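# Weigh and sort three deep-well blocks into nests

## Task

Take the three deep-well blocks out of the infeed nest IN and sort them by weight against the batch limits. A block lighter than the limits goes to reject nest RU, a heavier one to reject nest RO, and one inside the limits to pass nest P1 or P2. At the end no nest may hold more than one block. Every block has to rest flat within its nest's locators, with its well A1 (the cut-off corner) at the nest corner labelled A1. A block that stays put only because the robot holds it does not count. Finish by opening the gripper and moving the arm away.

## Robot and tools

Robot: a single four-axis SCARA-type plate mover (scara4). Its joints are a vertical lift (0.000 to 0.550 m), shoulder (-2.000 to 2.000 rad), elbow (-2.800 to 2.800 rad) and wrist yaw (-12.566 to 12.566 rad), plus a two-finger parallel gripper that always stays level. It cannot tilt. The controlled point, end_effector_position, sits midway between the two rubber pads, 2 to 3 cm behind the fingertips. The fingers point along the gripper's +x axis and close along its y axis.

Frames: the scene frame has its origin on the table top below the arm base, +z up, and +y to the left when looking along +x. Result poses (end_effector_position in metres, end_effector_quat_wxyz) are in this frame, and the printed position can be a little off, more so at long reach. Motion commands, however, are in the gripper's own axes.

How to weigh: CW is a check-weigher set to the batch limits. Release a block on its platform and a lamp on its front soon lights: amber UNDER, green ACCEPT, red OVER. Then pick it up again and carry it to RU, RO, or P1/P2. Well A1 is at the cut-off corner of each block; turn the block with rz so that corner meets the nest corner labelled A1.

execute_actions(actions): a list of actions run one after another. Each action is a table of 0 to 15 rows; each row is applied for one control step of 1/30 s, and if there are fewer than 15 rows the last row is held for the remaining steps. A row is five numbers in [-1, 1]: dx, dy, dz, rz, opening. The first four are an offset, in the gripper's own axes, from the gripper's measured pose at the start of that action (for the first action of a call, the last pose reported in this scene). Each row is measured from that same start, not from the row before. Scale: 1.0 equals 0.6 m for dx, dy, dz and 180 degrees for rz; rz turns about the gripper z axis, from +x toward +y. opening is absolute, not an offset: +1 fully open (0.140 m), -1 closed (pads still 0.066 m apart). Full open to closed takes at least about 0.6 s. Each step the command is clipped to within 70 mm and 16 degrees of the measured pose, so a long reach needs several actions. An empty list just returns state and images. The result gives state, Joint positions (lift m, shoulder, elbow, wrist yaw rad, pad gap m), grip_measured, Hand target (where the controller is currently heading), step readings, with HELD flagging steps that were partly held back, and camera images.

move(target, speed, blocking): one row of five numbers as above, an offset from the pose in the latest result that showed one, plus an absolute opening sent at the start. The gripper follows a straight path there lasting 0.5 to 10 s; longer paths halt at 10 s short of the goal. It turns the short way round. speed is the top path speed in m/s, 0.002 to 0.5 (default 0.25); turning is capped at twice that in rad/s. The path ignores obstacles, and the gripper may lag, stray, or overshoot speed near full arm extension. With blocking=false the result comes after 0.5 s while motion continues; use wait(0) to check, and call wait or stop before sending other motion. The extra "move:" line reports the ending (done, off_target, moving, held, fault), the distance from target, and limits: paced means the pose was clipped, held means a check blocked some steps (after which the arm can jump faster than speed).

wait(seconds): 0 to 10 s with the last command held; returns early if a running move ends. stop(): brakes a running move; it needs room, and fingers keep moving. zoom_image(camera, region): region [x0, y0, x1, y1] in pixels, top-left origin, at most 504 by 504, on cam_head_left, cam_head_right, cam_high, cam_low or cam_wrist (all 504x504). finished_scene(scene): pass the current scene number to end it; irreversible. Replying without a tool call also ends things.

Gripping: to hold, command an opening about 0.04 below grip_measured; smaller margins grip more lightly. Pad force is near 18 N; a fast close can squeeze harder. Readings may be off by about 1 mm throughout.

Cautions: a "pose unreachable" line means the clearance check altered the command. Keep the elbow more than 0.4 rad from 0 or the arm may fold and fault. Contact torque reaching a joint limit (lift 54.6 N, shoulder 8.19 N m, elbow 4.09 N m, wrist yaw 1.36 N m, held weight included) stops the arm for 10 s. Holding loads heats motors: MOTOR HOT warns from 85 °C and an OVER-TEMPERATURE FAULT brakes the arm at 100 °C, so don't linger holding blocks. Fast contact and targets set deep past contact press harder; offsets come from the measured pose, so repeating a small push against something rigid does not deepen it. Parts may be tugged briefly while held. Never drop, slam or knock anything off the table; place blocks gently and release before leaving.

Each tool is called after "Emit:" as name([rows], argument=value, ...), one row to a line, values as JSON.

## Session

Emit:
execute_actions(actions=[])

Scene clock: 0.00 s.
end_effector_position=(+0.6495, +0.1485, +0.4510) grip_measured=+1.00 end_effector_quat_wxyz=(+0.925, +0.000, +0.000, -0.381)
Joint positions: [ 0.446  1.067  2.082 -3.93   0.14 ]
Hand target: +0.650, +0.149, +0.451; +0.925, +0.000, +0.000, -0.381

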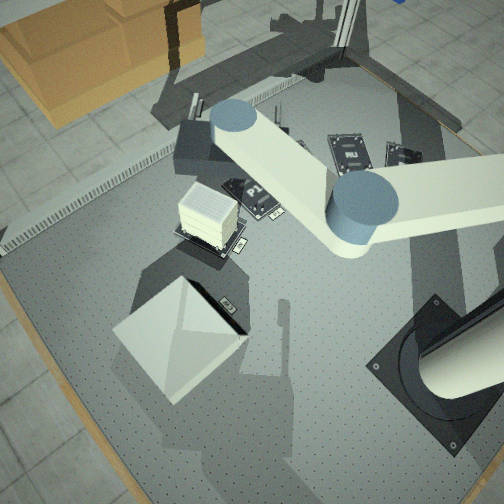

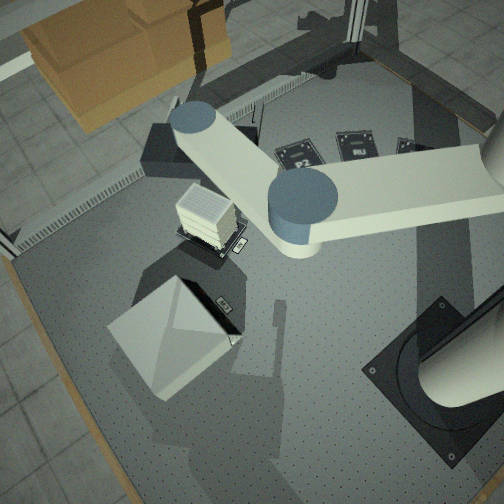

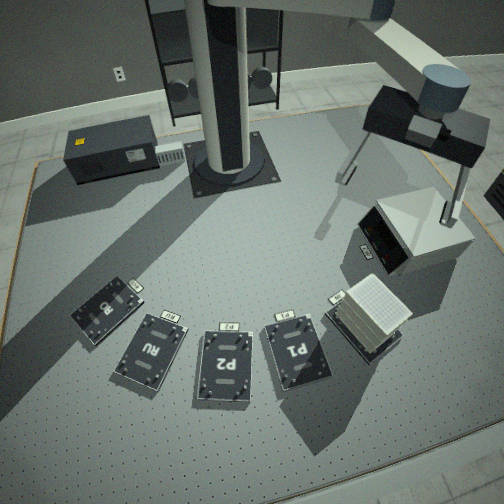

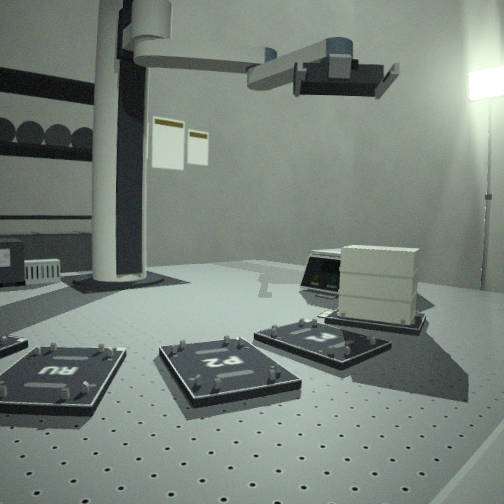

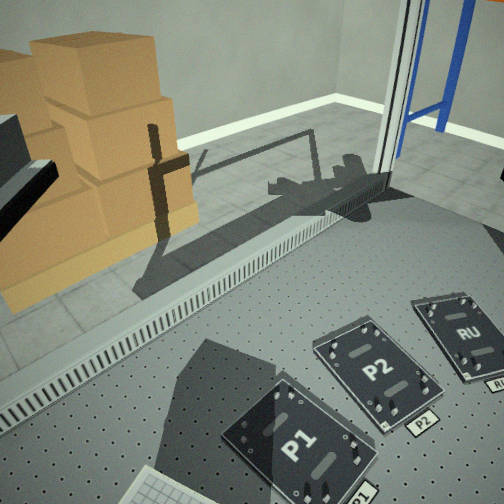

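Emit:
zoom_image(camera="cam_high", region=[60,260,270,410])

Emit:
zoom_image(camera="cam_high", region=[250,180,480,400])

Emit:
zoom_image(camera="cam_head_left", region=[160,160,300,270])

Region (60, 260, 270, 410) of cam_high's 504x504 image, scaled by 2.400, with more detail than that image has; it fills the top 360 rows of this view, and the rest is white.

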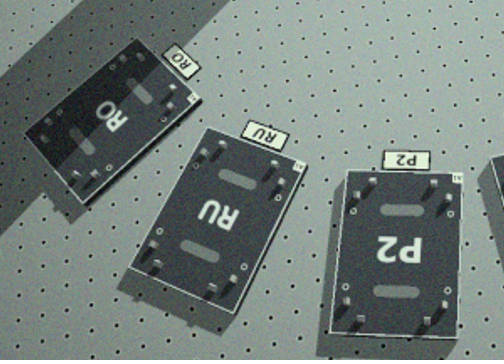

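Region (250, 180, 480, 400) of cam_high's 504x504 image, scaled by 2.191, with more detail than that image has; it fills the top 482 rows of this view, and the rest is white.

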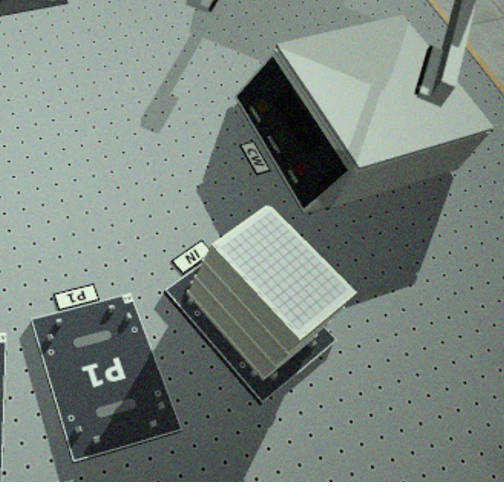

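Region (160, 160, 300, 270) of cam_head_left's 504x504 image, scaled by 3.600, with more detail than that image has; it fills the top 396 rows of this view, and the rest is white.

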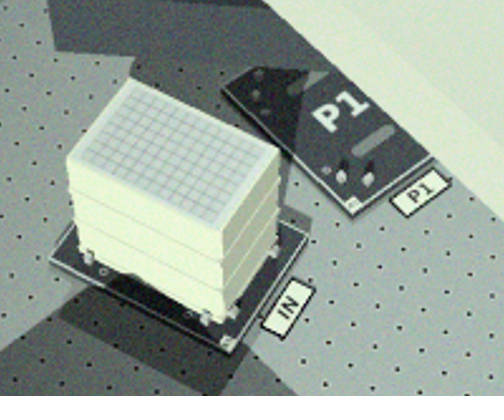

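Emit:
zoom_image(camera="cam_wrist", region=[210,280,504,504])

Emit:
zoom_image(camera="cam_low", region=[280,230,450,350])

Region (210, 280, 504, 504) of cam_wrist's 504x504 image, scaled by 1.714, with more detail than that image has; it fills the top 384 rows of this view, and the rest is white.

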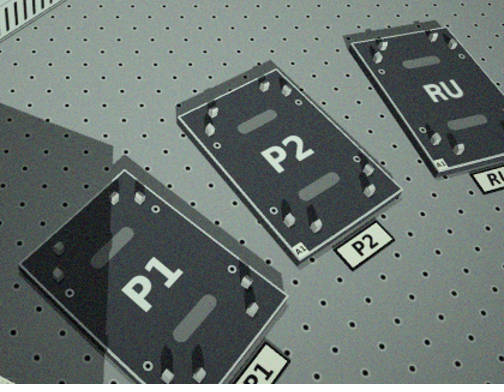

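Region (280, 230, 450, 350) of cam_low's 504x504 image, scaled by 2.965, with more detail than that image has; it fills the top 356 rows of this view, and the rest is white.

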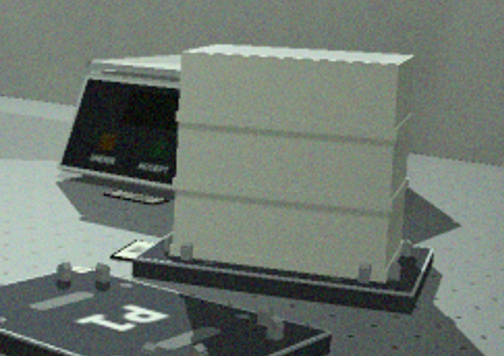

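Emit:
move(target=[-0.0242,0.1203,-0.4755,0.3708,-0.33], speed=0.4)

Scene clock: 47.50 s.
end_effector_position=(+0.6901, +0.2098, +0.1657) grip_measured=-0.33 end_effector_quat_wxyz=(+0.982, +0.000, +0.000, +0.191)
Joint positions: [ 0.161  0.975  1.851 -2.443  0.091]
Hand target: +0.690, +0.210, +0.166; +0.982, +0.000, +0.000, +0.191
Off the commanded pose: 0.000 m, 0 deg.
move: done

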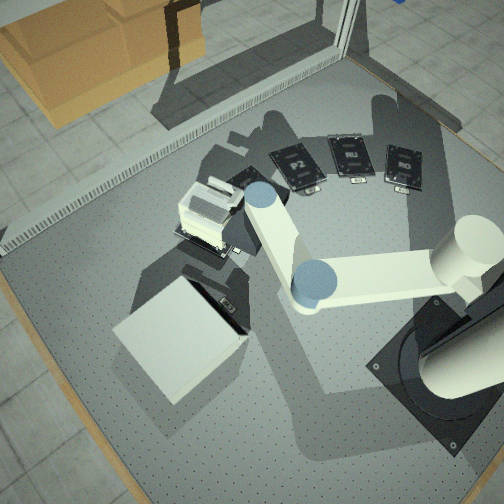

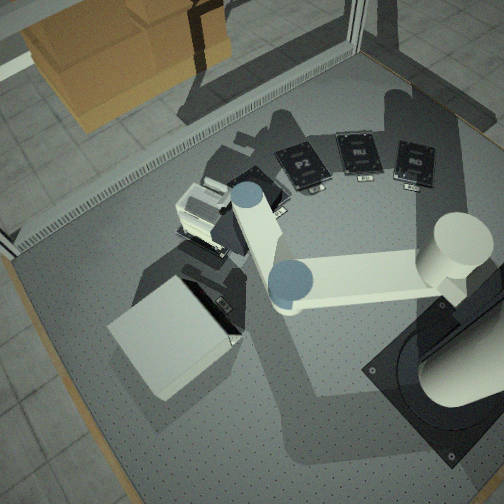

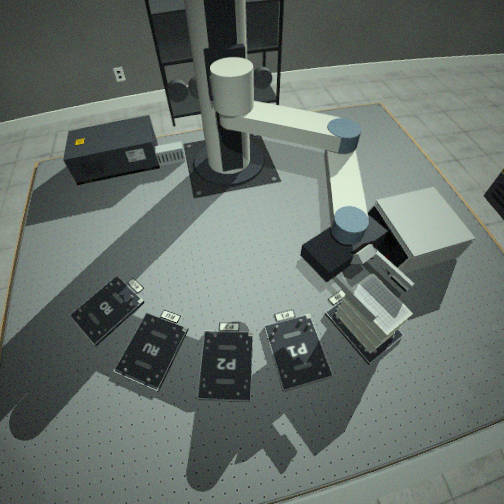

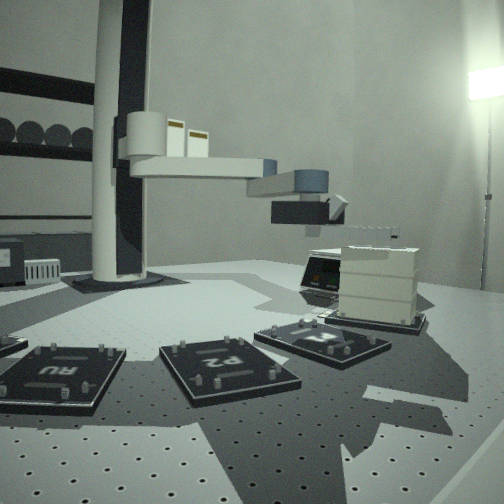

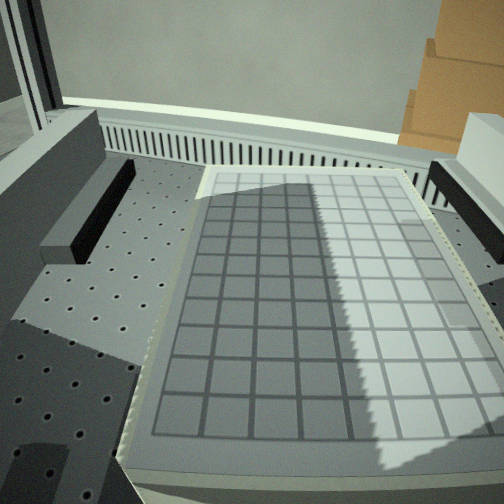

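Emit:
zoom_image(camera="cam_wrist", region=[180,140,432,260])

Emit:
zoom_image(camera="cam_wrist", region=[100,380,504,504])

Region (180, 140, 432, 260) of cam_wrist's 504x504 image, scaled by 2.000, with more detail than that image has; it fills the top 240 rows of this view, and the rest is white.

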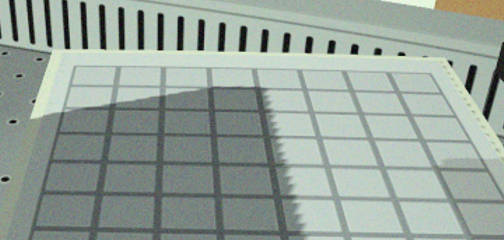

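Region (100, 380, 504, 504) of cam_wrist's 504x504 image, scaled by 1.248, with more detail than that image has; it fills the top 155 rows of this view, and the rest is white.

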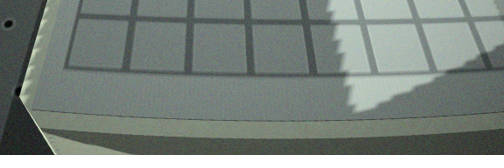

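Emit:
execute_actions([
  [[0.001,-0.004,0,-0.002,-0.33],[0.002,-0.009,0,-0.004,-0.33],[0.003,-0.014,0,-0.006,-0.33],[0.0035,-0.0173,0,-0.0072,-0.33]],
])

Emit:
zoom_image(camera="cam_wrist", region=[150,140,402,260])

Emit:
zoom_image(camera="cam_wrist", region=[50,380,504,504])

Scene clock: 81.47 s.
end_effector_position=(+0.6959, +0.2008, +0.1657) grip_measured=-0.33 end_effector_quat_wxyz=(+0.984, +0.000, +0.000, +0.179)
Joint positions: [ 0.161  0.952  1.865 -2.456  0.091]
Hand target: +0.696, +0.201, +0.166; +0.984, +0.000, +0.000, +0.179
Off the commanded pose: 0.000 m, 0 deg.
Step readings (end_effector_position):
0: (+0.6901, +0.2098, +0.1657)
1: (+0.6902, +0.2098, +0.1657)
2: (+0.6913, +0.2084, +0.1657)
4: (+0.6944, +0.2033, +0.1657)
8: (+0.6959, +0.2008, +0.1657)
15: end_effector_position above

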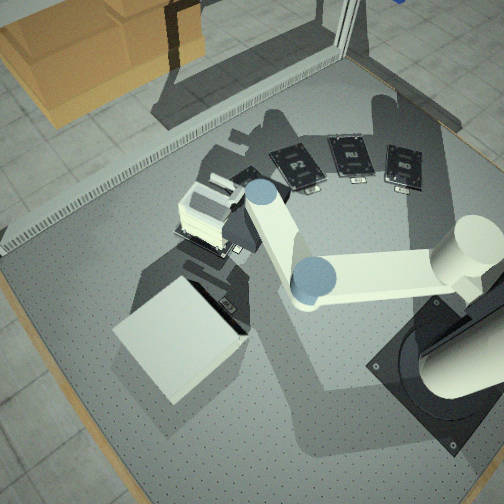

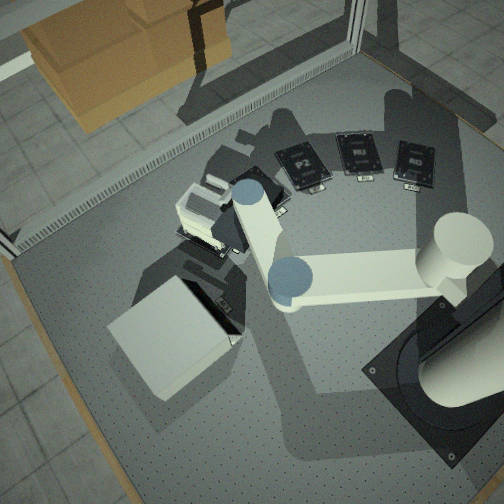

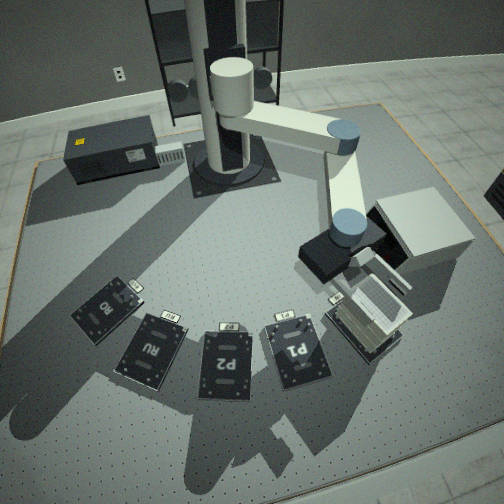

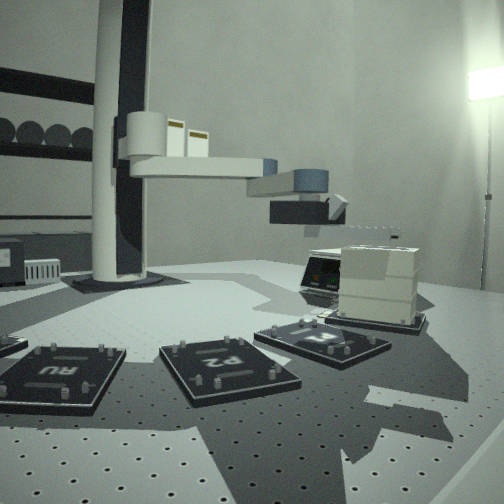

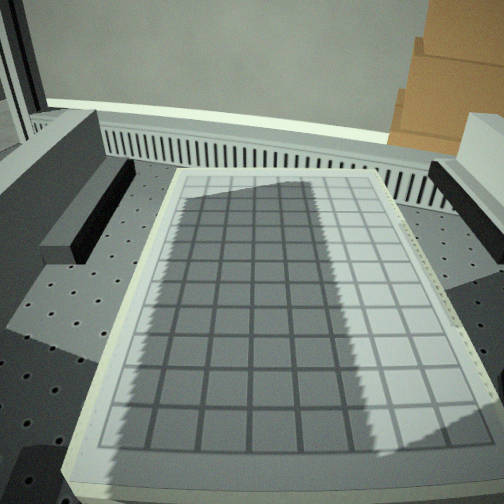

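Region (150, 140, 402, 260) of cam_wrist's 504x504 image, scaled by 2.000, with more detail than that image has; it fills the top 240 rows of this view, and the rest is white.

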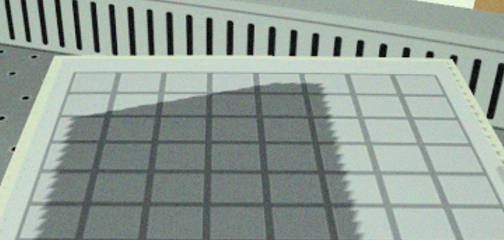

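Region (50, 380, 504, 504) of cam_wrist's 504x504 image, scaled by 1.110, with more detail than that image has; it fills the top 138 rows of this view, and the rest is white.

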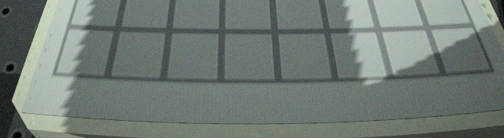

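Emit:
execute_actions([
  [[0,0,-0.006,-0.002,-0.33],[0,0,-0.013,-0.004,-0.33],[0,0,-0.021,-0.0044,-0.33],[0,0,-0.03,-0.0044,-0.33],[0,0,-0.039,-0.0044,-0.33],[0,0,-0.048,-0.0044,-0.33],[0,0,-0.056,-0.0044,-0.33],[0,0,-0.062,-0.0044,-0.33],[0,0,-0.066,-0.0044,-0.36],[0,0,-0.0678,-0.0044,-0.39],[0,0,-0.0678,-0.0044,-0.42],[0,0,-0.0678,-0.0044,-0.44]],
  [[0,0,0,0,-0.46],[0,0,0,0,-0.48],[0,0,0,0,-0.49],[0,0,0,0,-0.50],[0,0,0,0,-0.51],[0,0,0,0,-0.52],[0,0,0,0,-0.53],[0,0,0,0,-0.54],[0,0,0,0,-0.55],[0,0,0,0,-0.56],[0,0,0,0,-0.57]],
])

Scene clock: 93.57 s.
end_effector_position=(+0.6959, +0.2010, +0.1249) grip_measured=-0.52 end_effector_quat_wxyz=(+0.985, +0.000, +0.000, +0.173)
Joint positions: [ 0.12   0.956  1.865 -2.474  0.084]
Hand target: +0.696, +0.201, +0.125; +0.985, +0.000, +0.000, +0.173
Off the commanded pose: 0.000 m, 0 deg.
Step readings (end_effector_position; steps 1 to 15: 1st action; 16 to 30: 2nd action):
0: (+0.6959, +0.2008, +0.1657)
1: (+0.6959, +0.2008, +0.1656)
2: (+0.6960, +0.2007, +0.1641)
4: (+0.6959, +0.2008, +0.1566)
8: (+0.6959, +0.2008, +0.1374)
15: (+0.6959, +0.2008, +0.1249)
16: (+0.6959, +0.2008, +0.1249)
17: (+0.6959, +0.2008, +0.1249)
19: (+0.6959, +0.2008, +0.1249)
23: (+0.6959, +0.2010, +0.1249)
30: end_effector_position above

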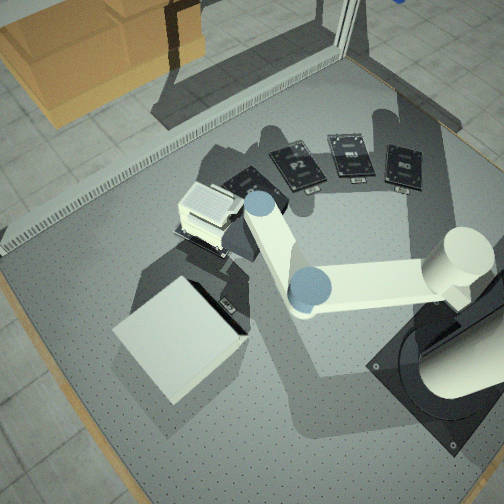

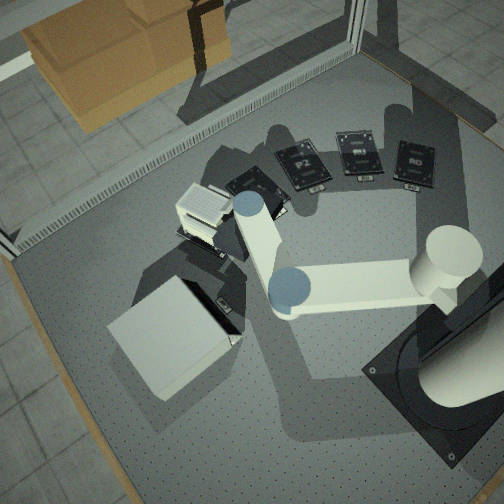

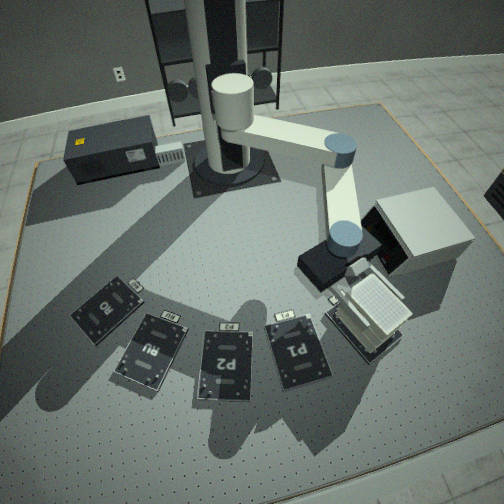

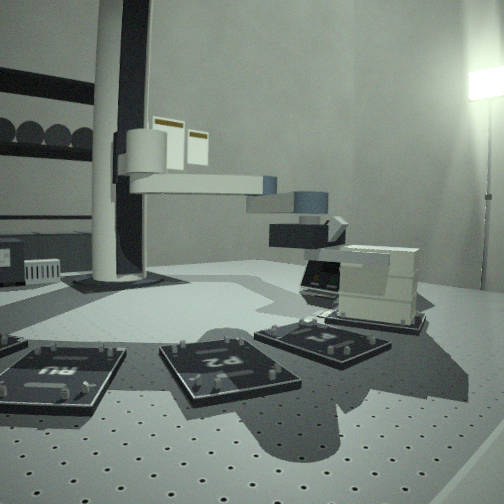

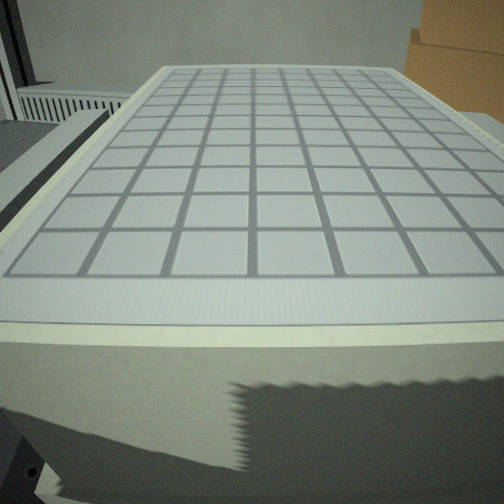

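Emit:
execute_actions([
  [[0,0,0.003,0,-0.57],[0,0,0.007,0,-0.57],[0,0,0.012,0,-0.57],[0,0,0.017,0,-0.57],[0,0,0.022,0,-0.57],[0,0,0.027,0,-0.57],[0,0,0.032,0,-0.57],[0,0,0.037,0,-0.57],[0,0,0.042,0,-0.57]],
])

Scene clock: 113.37 s.
end_effector_position=(+0.6959, +0.2010, +0.1501) grip_measured=-0.52 end_effector_quat_wxyz=(+0.985, +0.000, +0.000, +0.173)
Joint positions: [ 0.145  0.956  1.865 -2.474  0.084]
Hand target: +0.696, +0.201, +0.150; +0.985, +0.000, +0.000, +0.173
Off the commanded pose: 0.000 m, 0 deg.
Step readings (end_effector_position):
0: (+0.6959, +0.2010, +0.1249)
1: (+0.6959, +0.2010, +0.1250)
2: (+0.6959, +0.2010, +0.1263)
4: (+0.6959, +0.2010, +0.1310)
8: (+0.6959, +0.2010, +0.1425)
15: end_effector_position above

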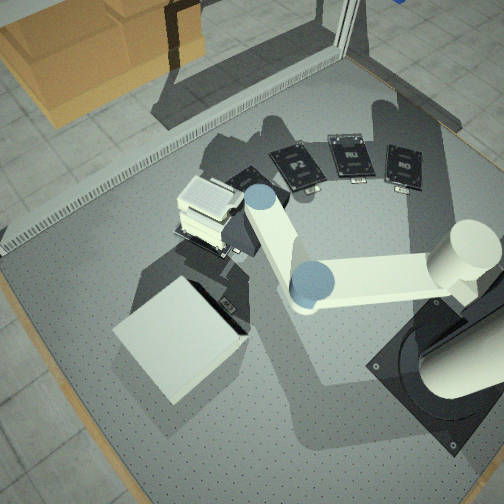

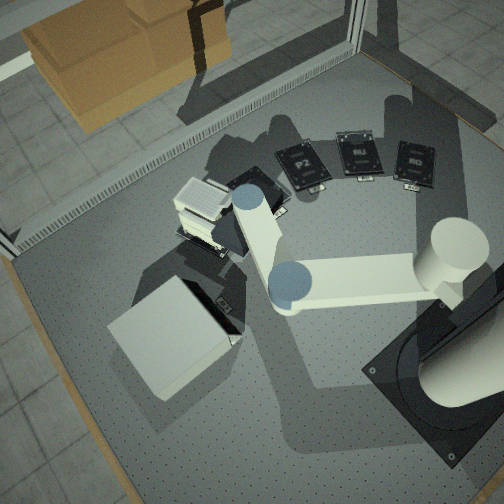

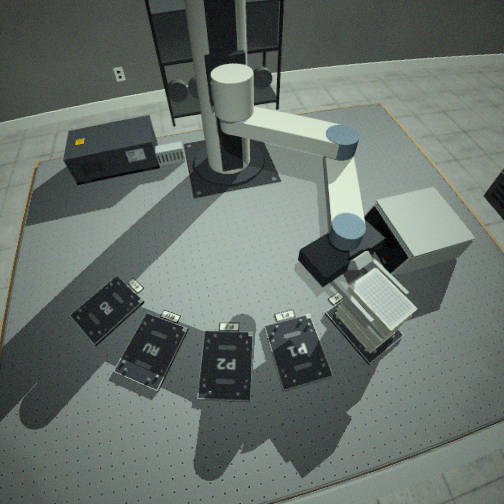

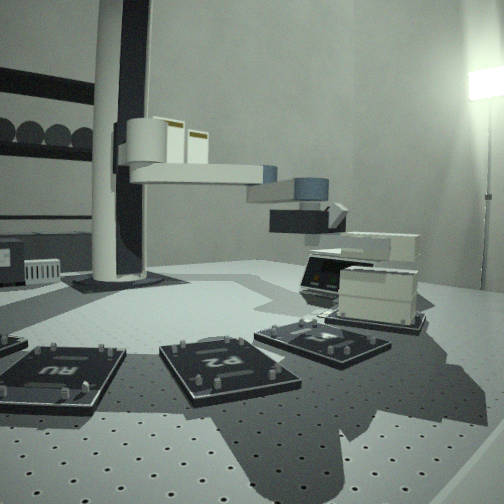

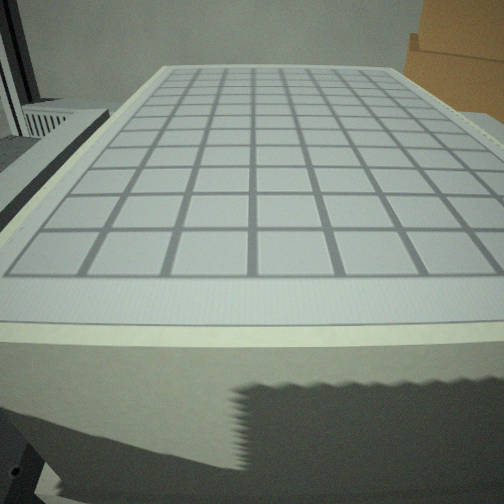

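Emit:
move(target=[-0.1783,0.5449,0,0.2228,-0.57], speed=0.3)

Emit:
zoom_image(camera="cam_low", region=[280,200,440,310])

Scene clock: 121.10 s.
end_effector_position=(+0.4838, +0.4722, +0.1501) grip_measured=-0.52 end_effector_quat_wxyz=(+0.866, +0.000, +0.000, +0.500)
Joint positions: [ 0.145  1.536  1.906 -2.394  0.084]
Hand target: +0.484, +0.472, +0.150; +0.866, +0.000, +0.000, +0.500
Off the commanded pose: 0.000 m, 0 deg.
move: done

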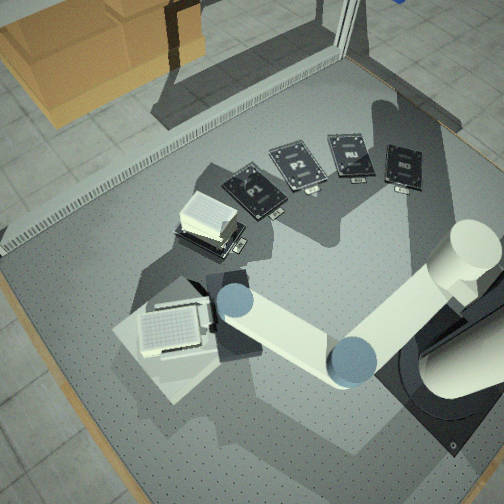

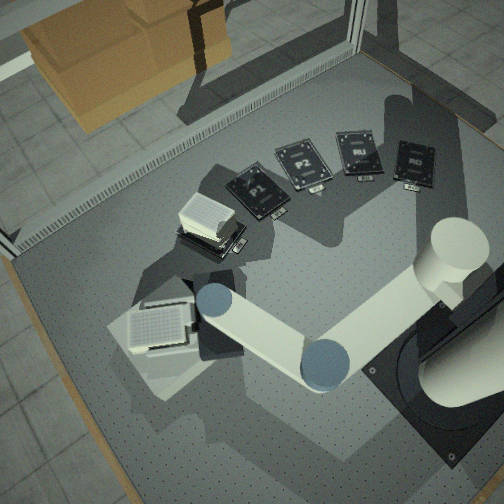

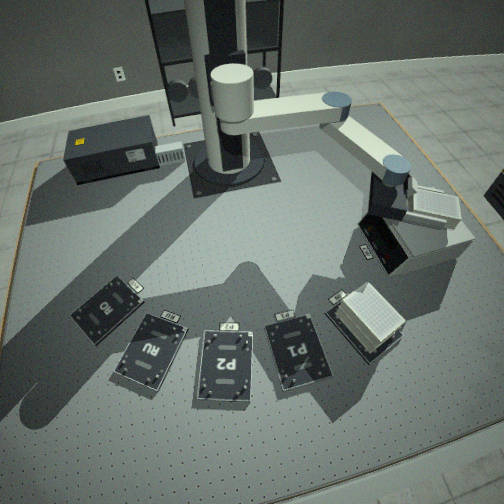

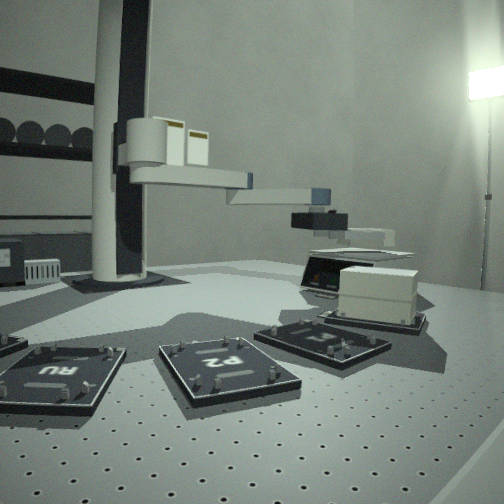

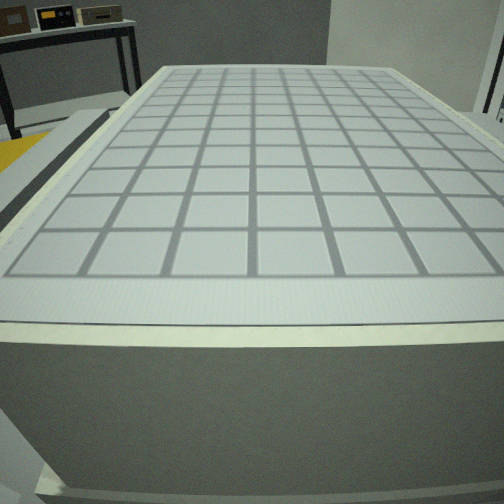

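Region (280, 200, 440, 310) of cam_low's 504x504 image, scaled by 3.150, with more detail than that image has; it fills the top 346 rows of this view, and the rest is white.

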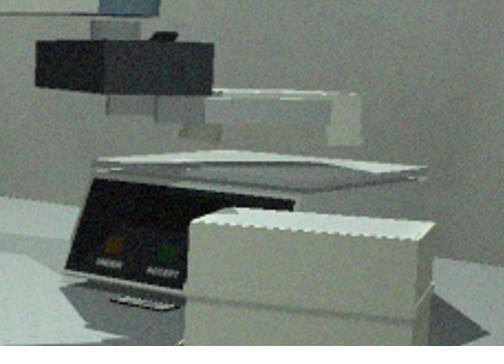

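Emit:
execute_actions([
  [[0,0,-0.003,0,-0.57],[0,0,-0.007,0,-0.57],[0,0,-0.011,0,-0.57],[0,0,-0.015,0,-0.57],[0,0,-0.018,0,-0.57],[0,0,-0.021,0,-0.57],[0,0,-0.0225,0,-0.57],[0,0,-0.0235,0,-0.57],[0,0,-0.0245,0,-0.57],[0,0,-0.0255,0,-0.57],[0,0,-0.0265,0,-0.57],[0,0,-0.0275,0,-0.57],[0,0,-0.0283,0,-0.57],[0,0,-0.029,0,-0.57],[0,0,-0.0295,0,-0.57]],
])

Emit:
zoom_image(camera="cam_low", region=[280,200,440,310])

Emit:
zoom_image(camera="cam_high", region=[310,170,480,370])

Scene clock: 129.17 s.
end_effector_position=(+0.4838, +0.4721, +0.1326) grip_measured=-0.52 end_effector_quat_wxyz=(+0.866, +0.000, +0.000, +0.500)
Joint positions: [ 0.128  1.536  1.906 -2.394  0.084]
Hand target: +0.484, +0.472, +0.132; +0.866, +0.000, +0.000, +0.500
Off the commanded pose: 0.000 m, 0 deg.
Step readings (end_effector_position):
0: (+0.4838, +0.4721, +0.1501)
1: (+0.4838, +0.4721, +0.1500)
2: (+0.4838, +0.4721, +0.1487)
4: (+0.4838, +0.4721, +0.1442)
8: (+0.4838, +0.4721, +0.1365)
15: end_effector_position above

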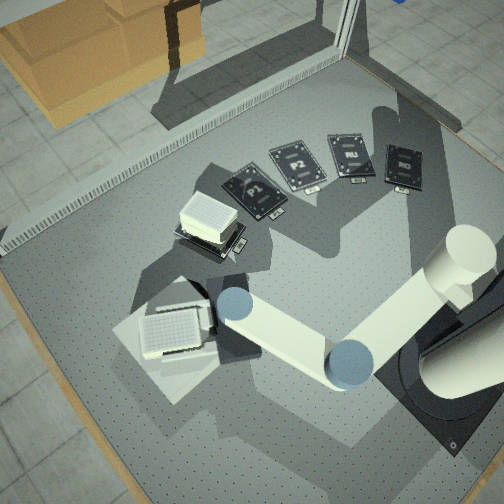

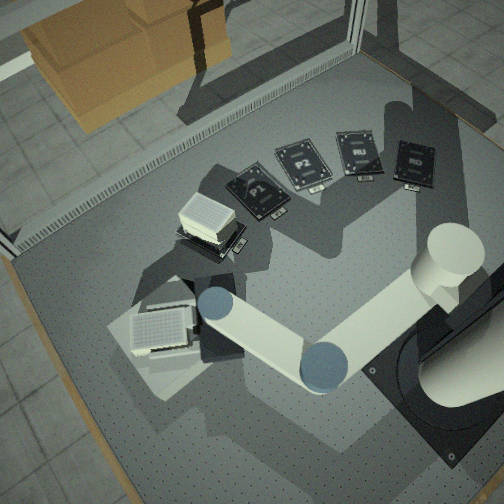

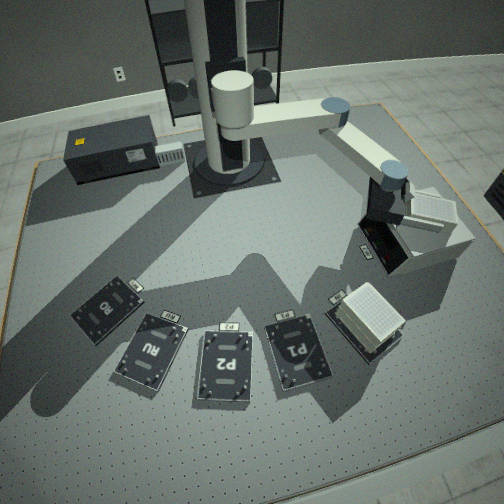

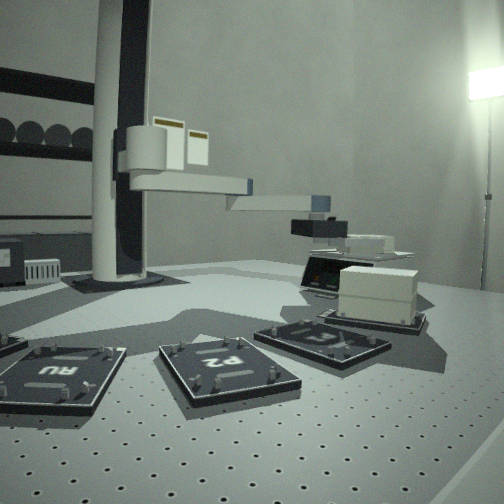

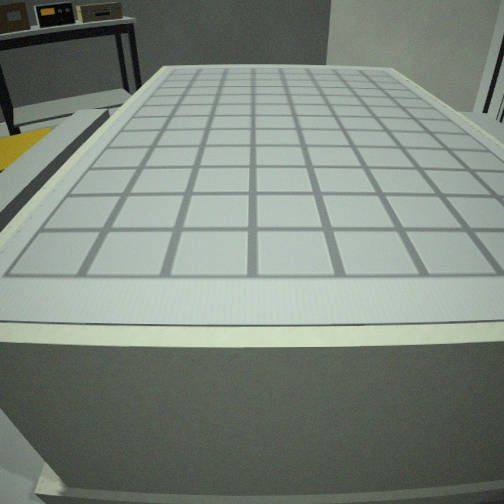

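Region (280, 200, 440, 310) of cam_low's 504x504 image, scaled by 3.150, with more detail than that image has; it fills the top 346 rows of this view, and the rest is white.

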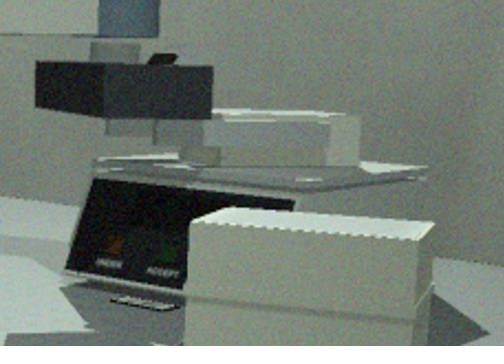

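Region (310, 170, 480, 370) of cam_high's 504x504 image, scaled by 2.520, with more detail than that image has; it fills the left 428 columns of this view, and the rest is white.

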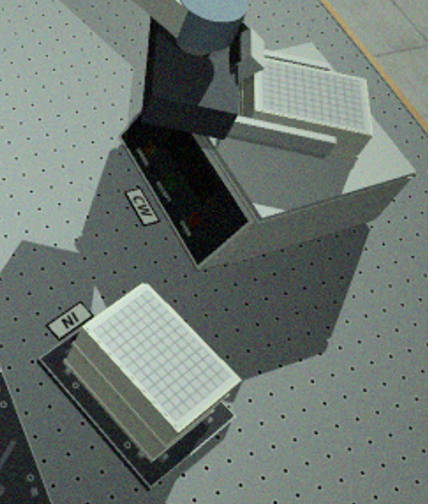

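Stack is fine (shadow effect). Release.

Emit:
execute_actions([
  [[0,0,-0.0003,0,-0.55],[0,0,-0.0003,0,-0.54],[0,0,-0.0003,0,-0.53],[0,0,-0.0003,0,-0.52],[0,0,-0.0003,0,-0.51],[0,0,-0.0003,0,-0.50],[0,0,-0.0003,0,-0.48],[0,0,-0.0003,0,-0.46],[0,0,-0.0003,0,-0.44],[0,0,-0.0003,0,-0.42]],
])

Emit:
wait(seconds=2.5)

Emit:
zoom_image(camera="cam_high", region=[340,190,480,290])

Scene clock: 135.10 s.
end_effector_position=(+0.4838, +0.4721, +0.1324) grip_measured=-0.42 end_effector_quat_wxyz=(+0.866, +0.000, +0.000, +0.500)
Joint positions: [ 0.127  1.536  1.906 -2.394  0.087]
Hand target: +0.484, +0.472, +0.132; +0.866, +0.000, +0.000, +0.500
Off the commanded pose: 0.000 m, 0 deg.
Step readings (end_effector_position):
0: (+0.4838, +0.4721, +0.1323)
1: (+0.4838, +0.4721, +0.1323)
2: (+0.4838, +0.4721, +0.1323)
4: (+0.4838, +0.4721, +0.1323)
8: (+0.4838, +0.4721, +0.1324)
15: end_effector_position above

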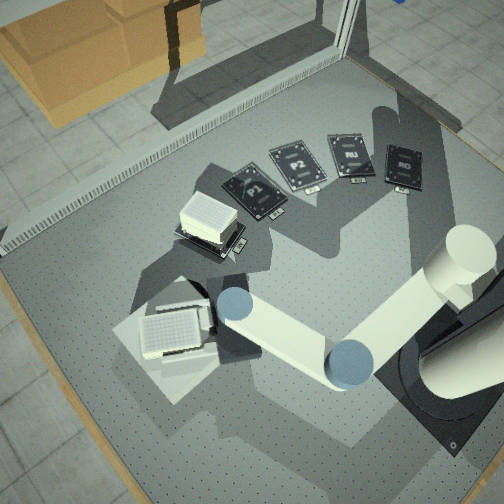

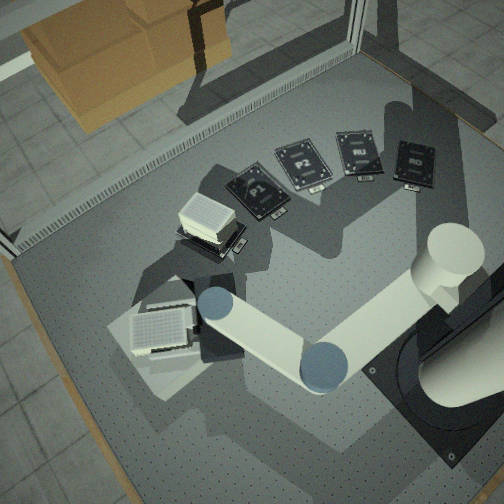

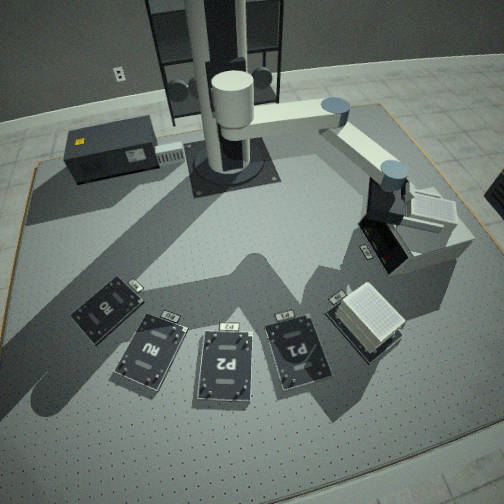

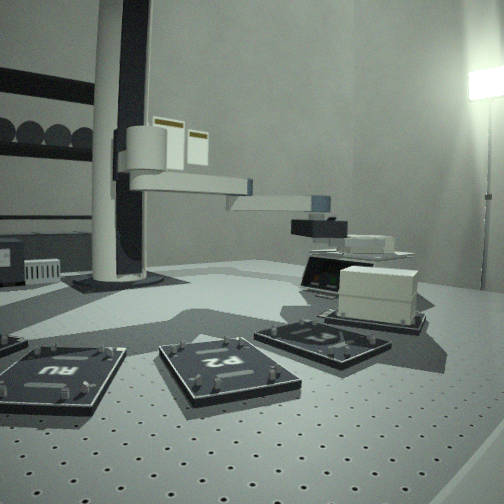

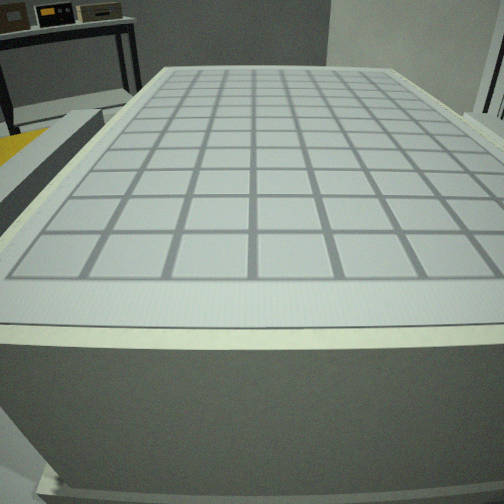

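Scene clock: 137.60 s.
end_effector_position=(+0.4838, +0.4721, +0.1324) grip_measured=-0.42 end_effector_quat_wxyz=(+0.866, +0.000, +0.000, +0.500)
Joint positions: [ 0.127  1.536  1.906 -2.394  0.087]
Hand target: +0.484, +0.472, +0.132; +0.866, +0.000, +0.000, +0.500
Off the commanded pose: 0.000 m, 0 deg.
wait: 2.50 s; at rest by 0.17 s

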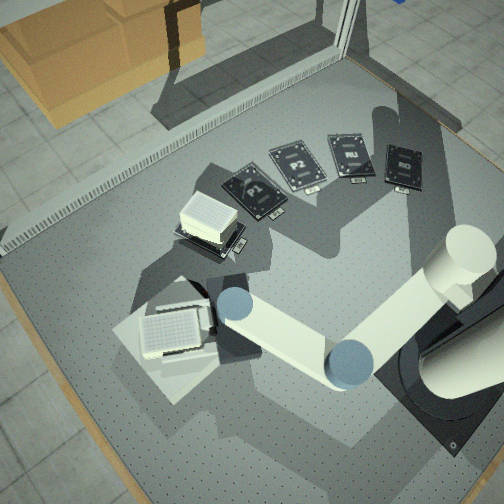

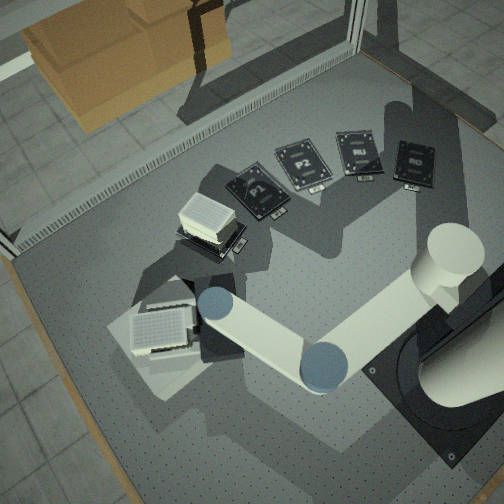

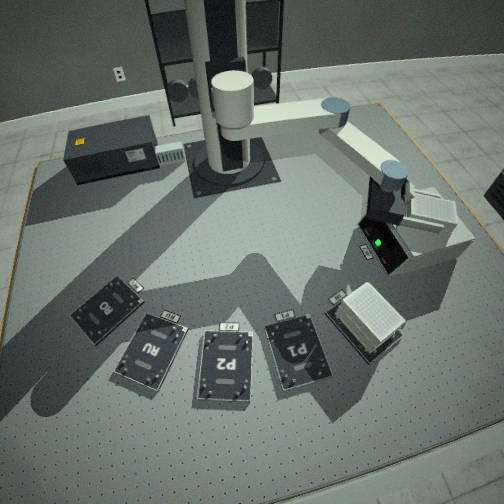

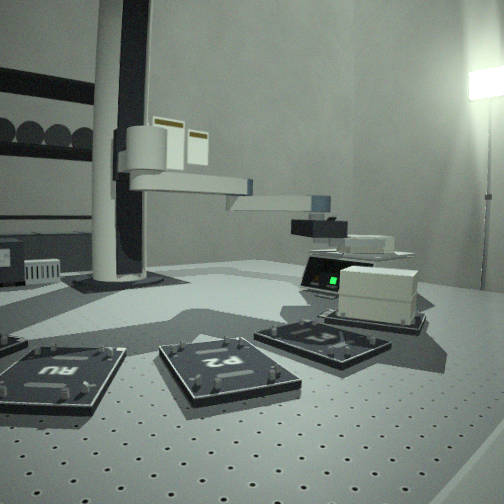

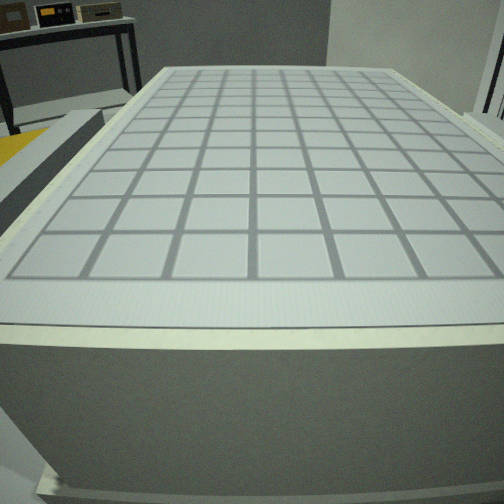

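Region (340, 190, 480, 290) of cam_high's 504x504 image, scaled by 3.600, with more detail than that image has; it fills the top 360 rows of this view, and the rest is white.

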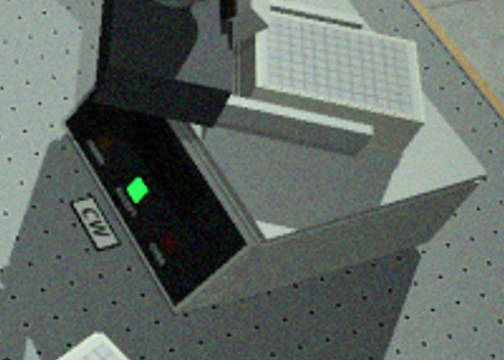

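Emit:
execute_actions([
  [[0,0,-0.0012,0,-0.44],[0,0,-0.0012,0,-0.46],[0,0,-0.0012,0,-0.48],[0,0,-0.0012,0,-0.49],[0,0,-0.0012,0,-0.50],[0,0,-0.0012,0,-0.51],[0,0,-0.0012,0,-0.52],[0,0,-0.0012,0,-0.53],[0,0,-0.0012,0,-0.54],[0,0,-0.0012,0,-0.55],[0,0,-0.0012,0,-0.56],[0,0,-0.0012,0,-0.57]],
  [[0,0,0.003,0,-0.57],[0,0,0.006,0,-0.57],[0,0,0.01,0,-0.57],[0,0,0.014,0,-0.57],[0,0,0.018,0,-0.57],[0,0,0.022,0,-0.57],[0,0,0.025,0,-0.57]],
])

Scene clock: 169.00 s.
end_effector_position=(+0.4838, +0.4721, +0.1466) grip_measured=-0.52 end_effector_quat_wxyz=(+0.866, +0.000, +0.000, +0.500)
Joint positions: [ 0.142  1.536  1.906 -2.394  0.084]
Hand target: +0.484, +0.472, +0.147; +0.866, +0.000, +0.000, +0.500
Off the commanded pose: 0.000 m, 0 deg.
Step readings (end_effector_position; steps 1 to 15: 1st action; 16 to 30: 2nd action):
0: (+0.4838, +0.4721, +0.1324)
1: (+0.4838, +0.4721, +0.1323)
2: (+0.4838, +0.4721, +0.1317)
4: (+0.4838, +0.4721, +0.1316)
8: (+0.4839, +0.4721, +0.1316)
15: (+0.4839, +0.4721, +0.1316)
16: (+0.4839, +0.4721, +0.1317)
17: (+0.4839, +0.4721, +0.1330)
19: (+0.4839, +0.4721, +0.1369)
23: (+0.4838, +0.4721, +0.1460)
30: end_effector_position above

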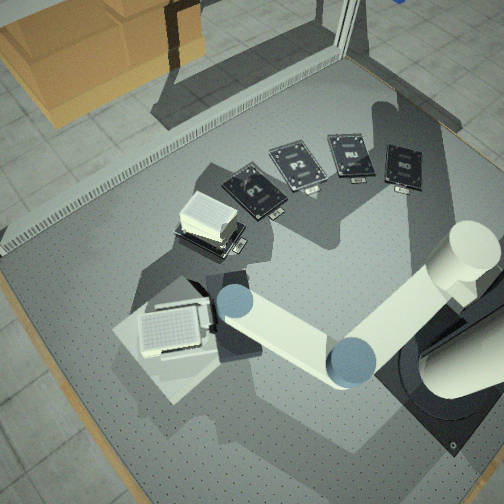

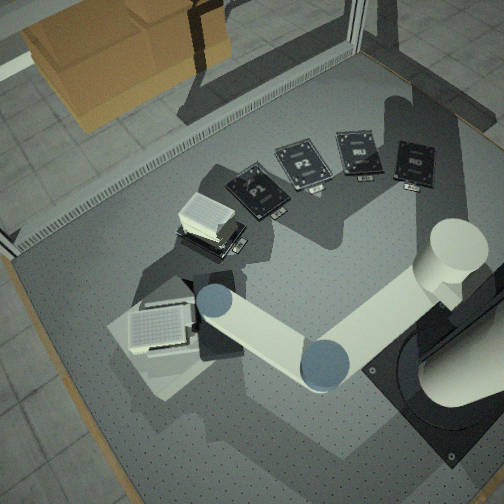

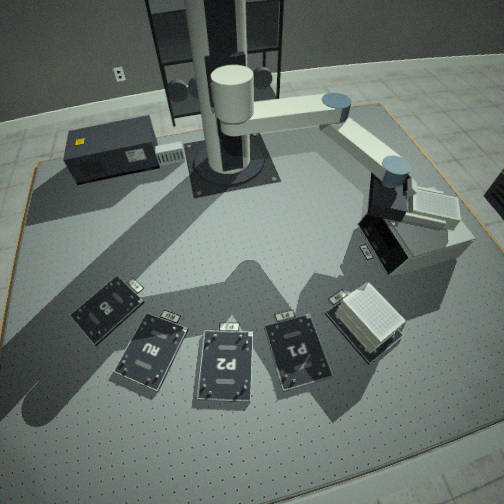

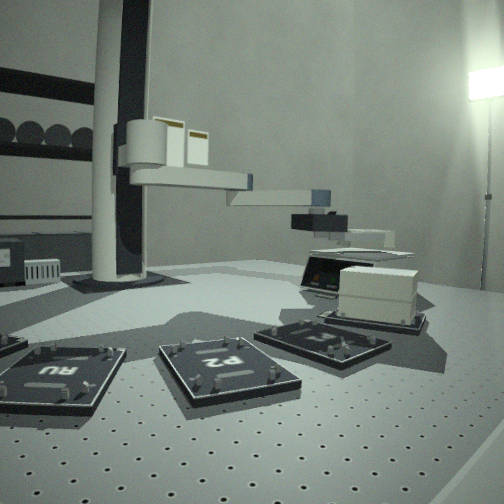

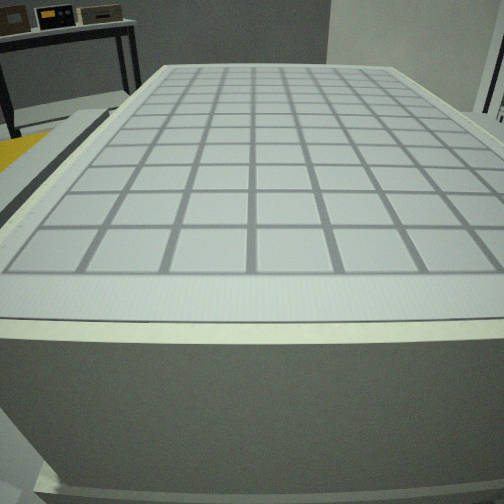

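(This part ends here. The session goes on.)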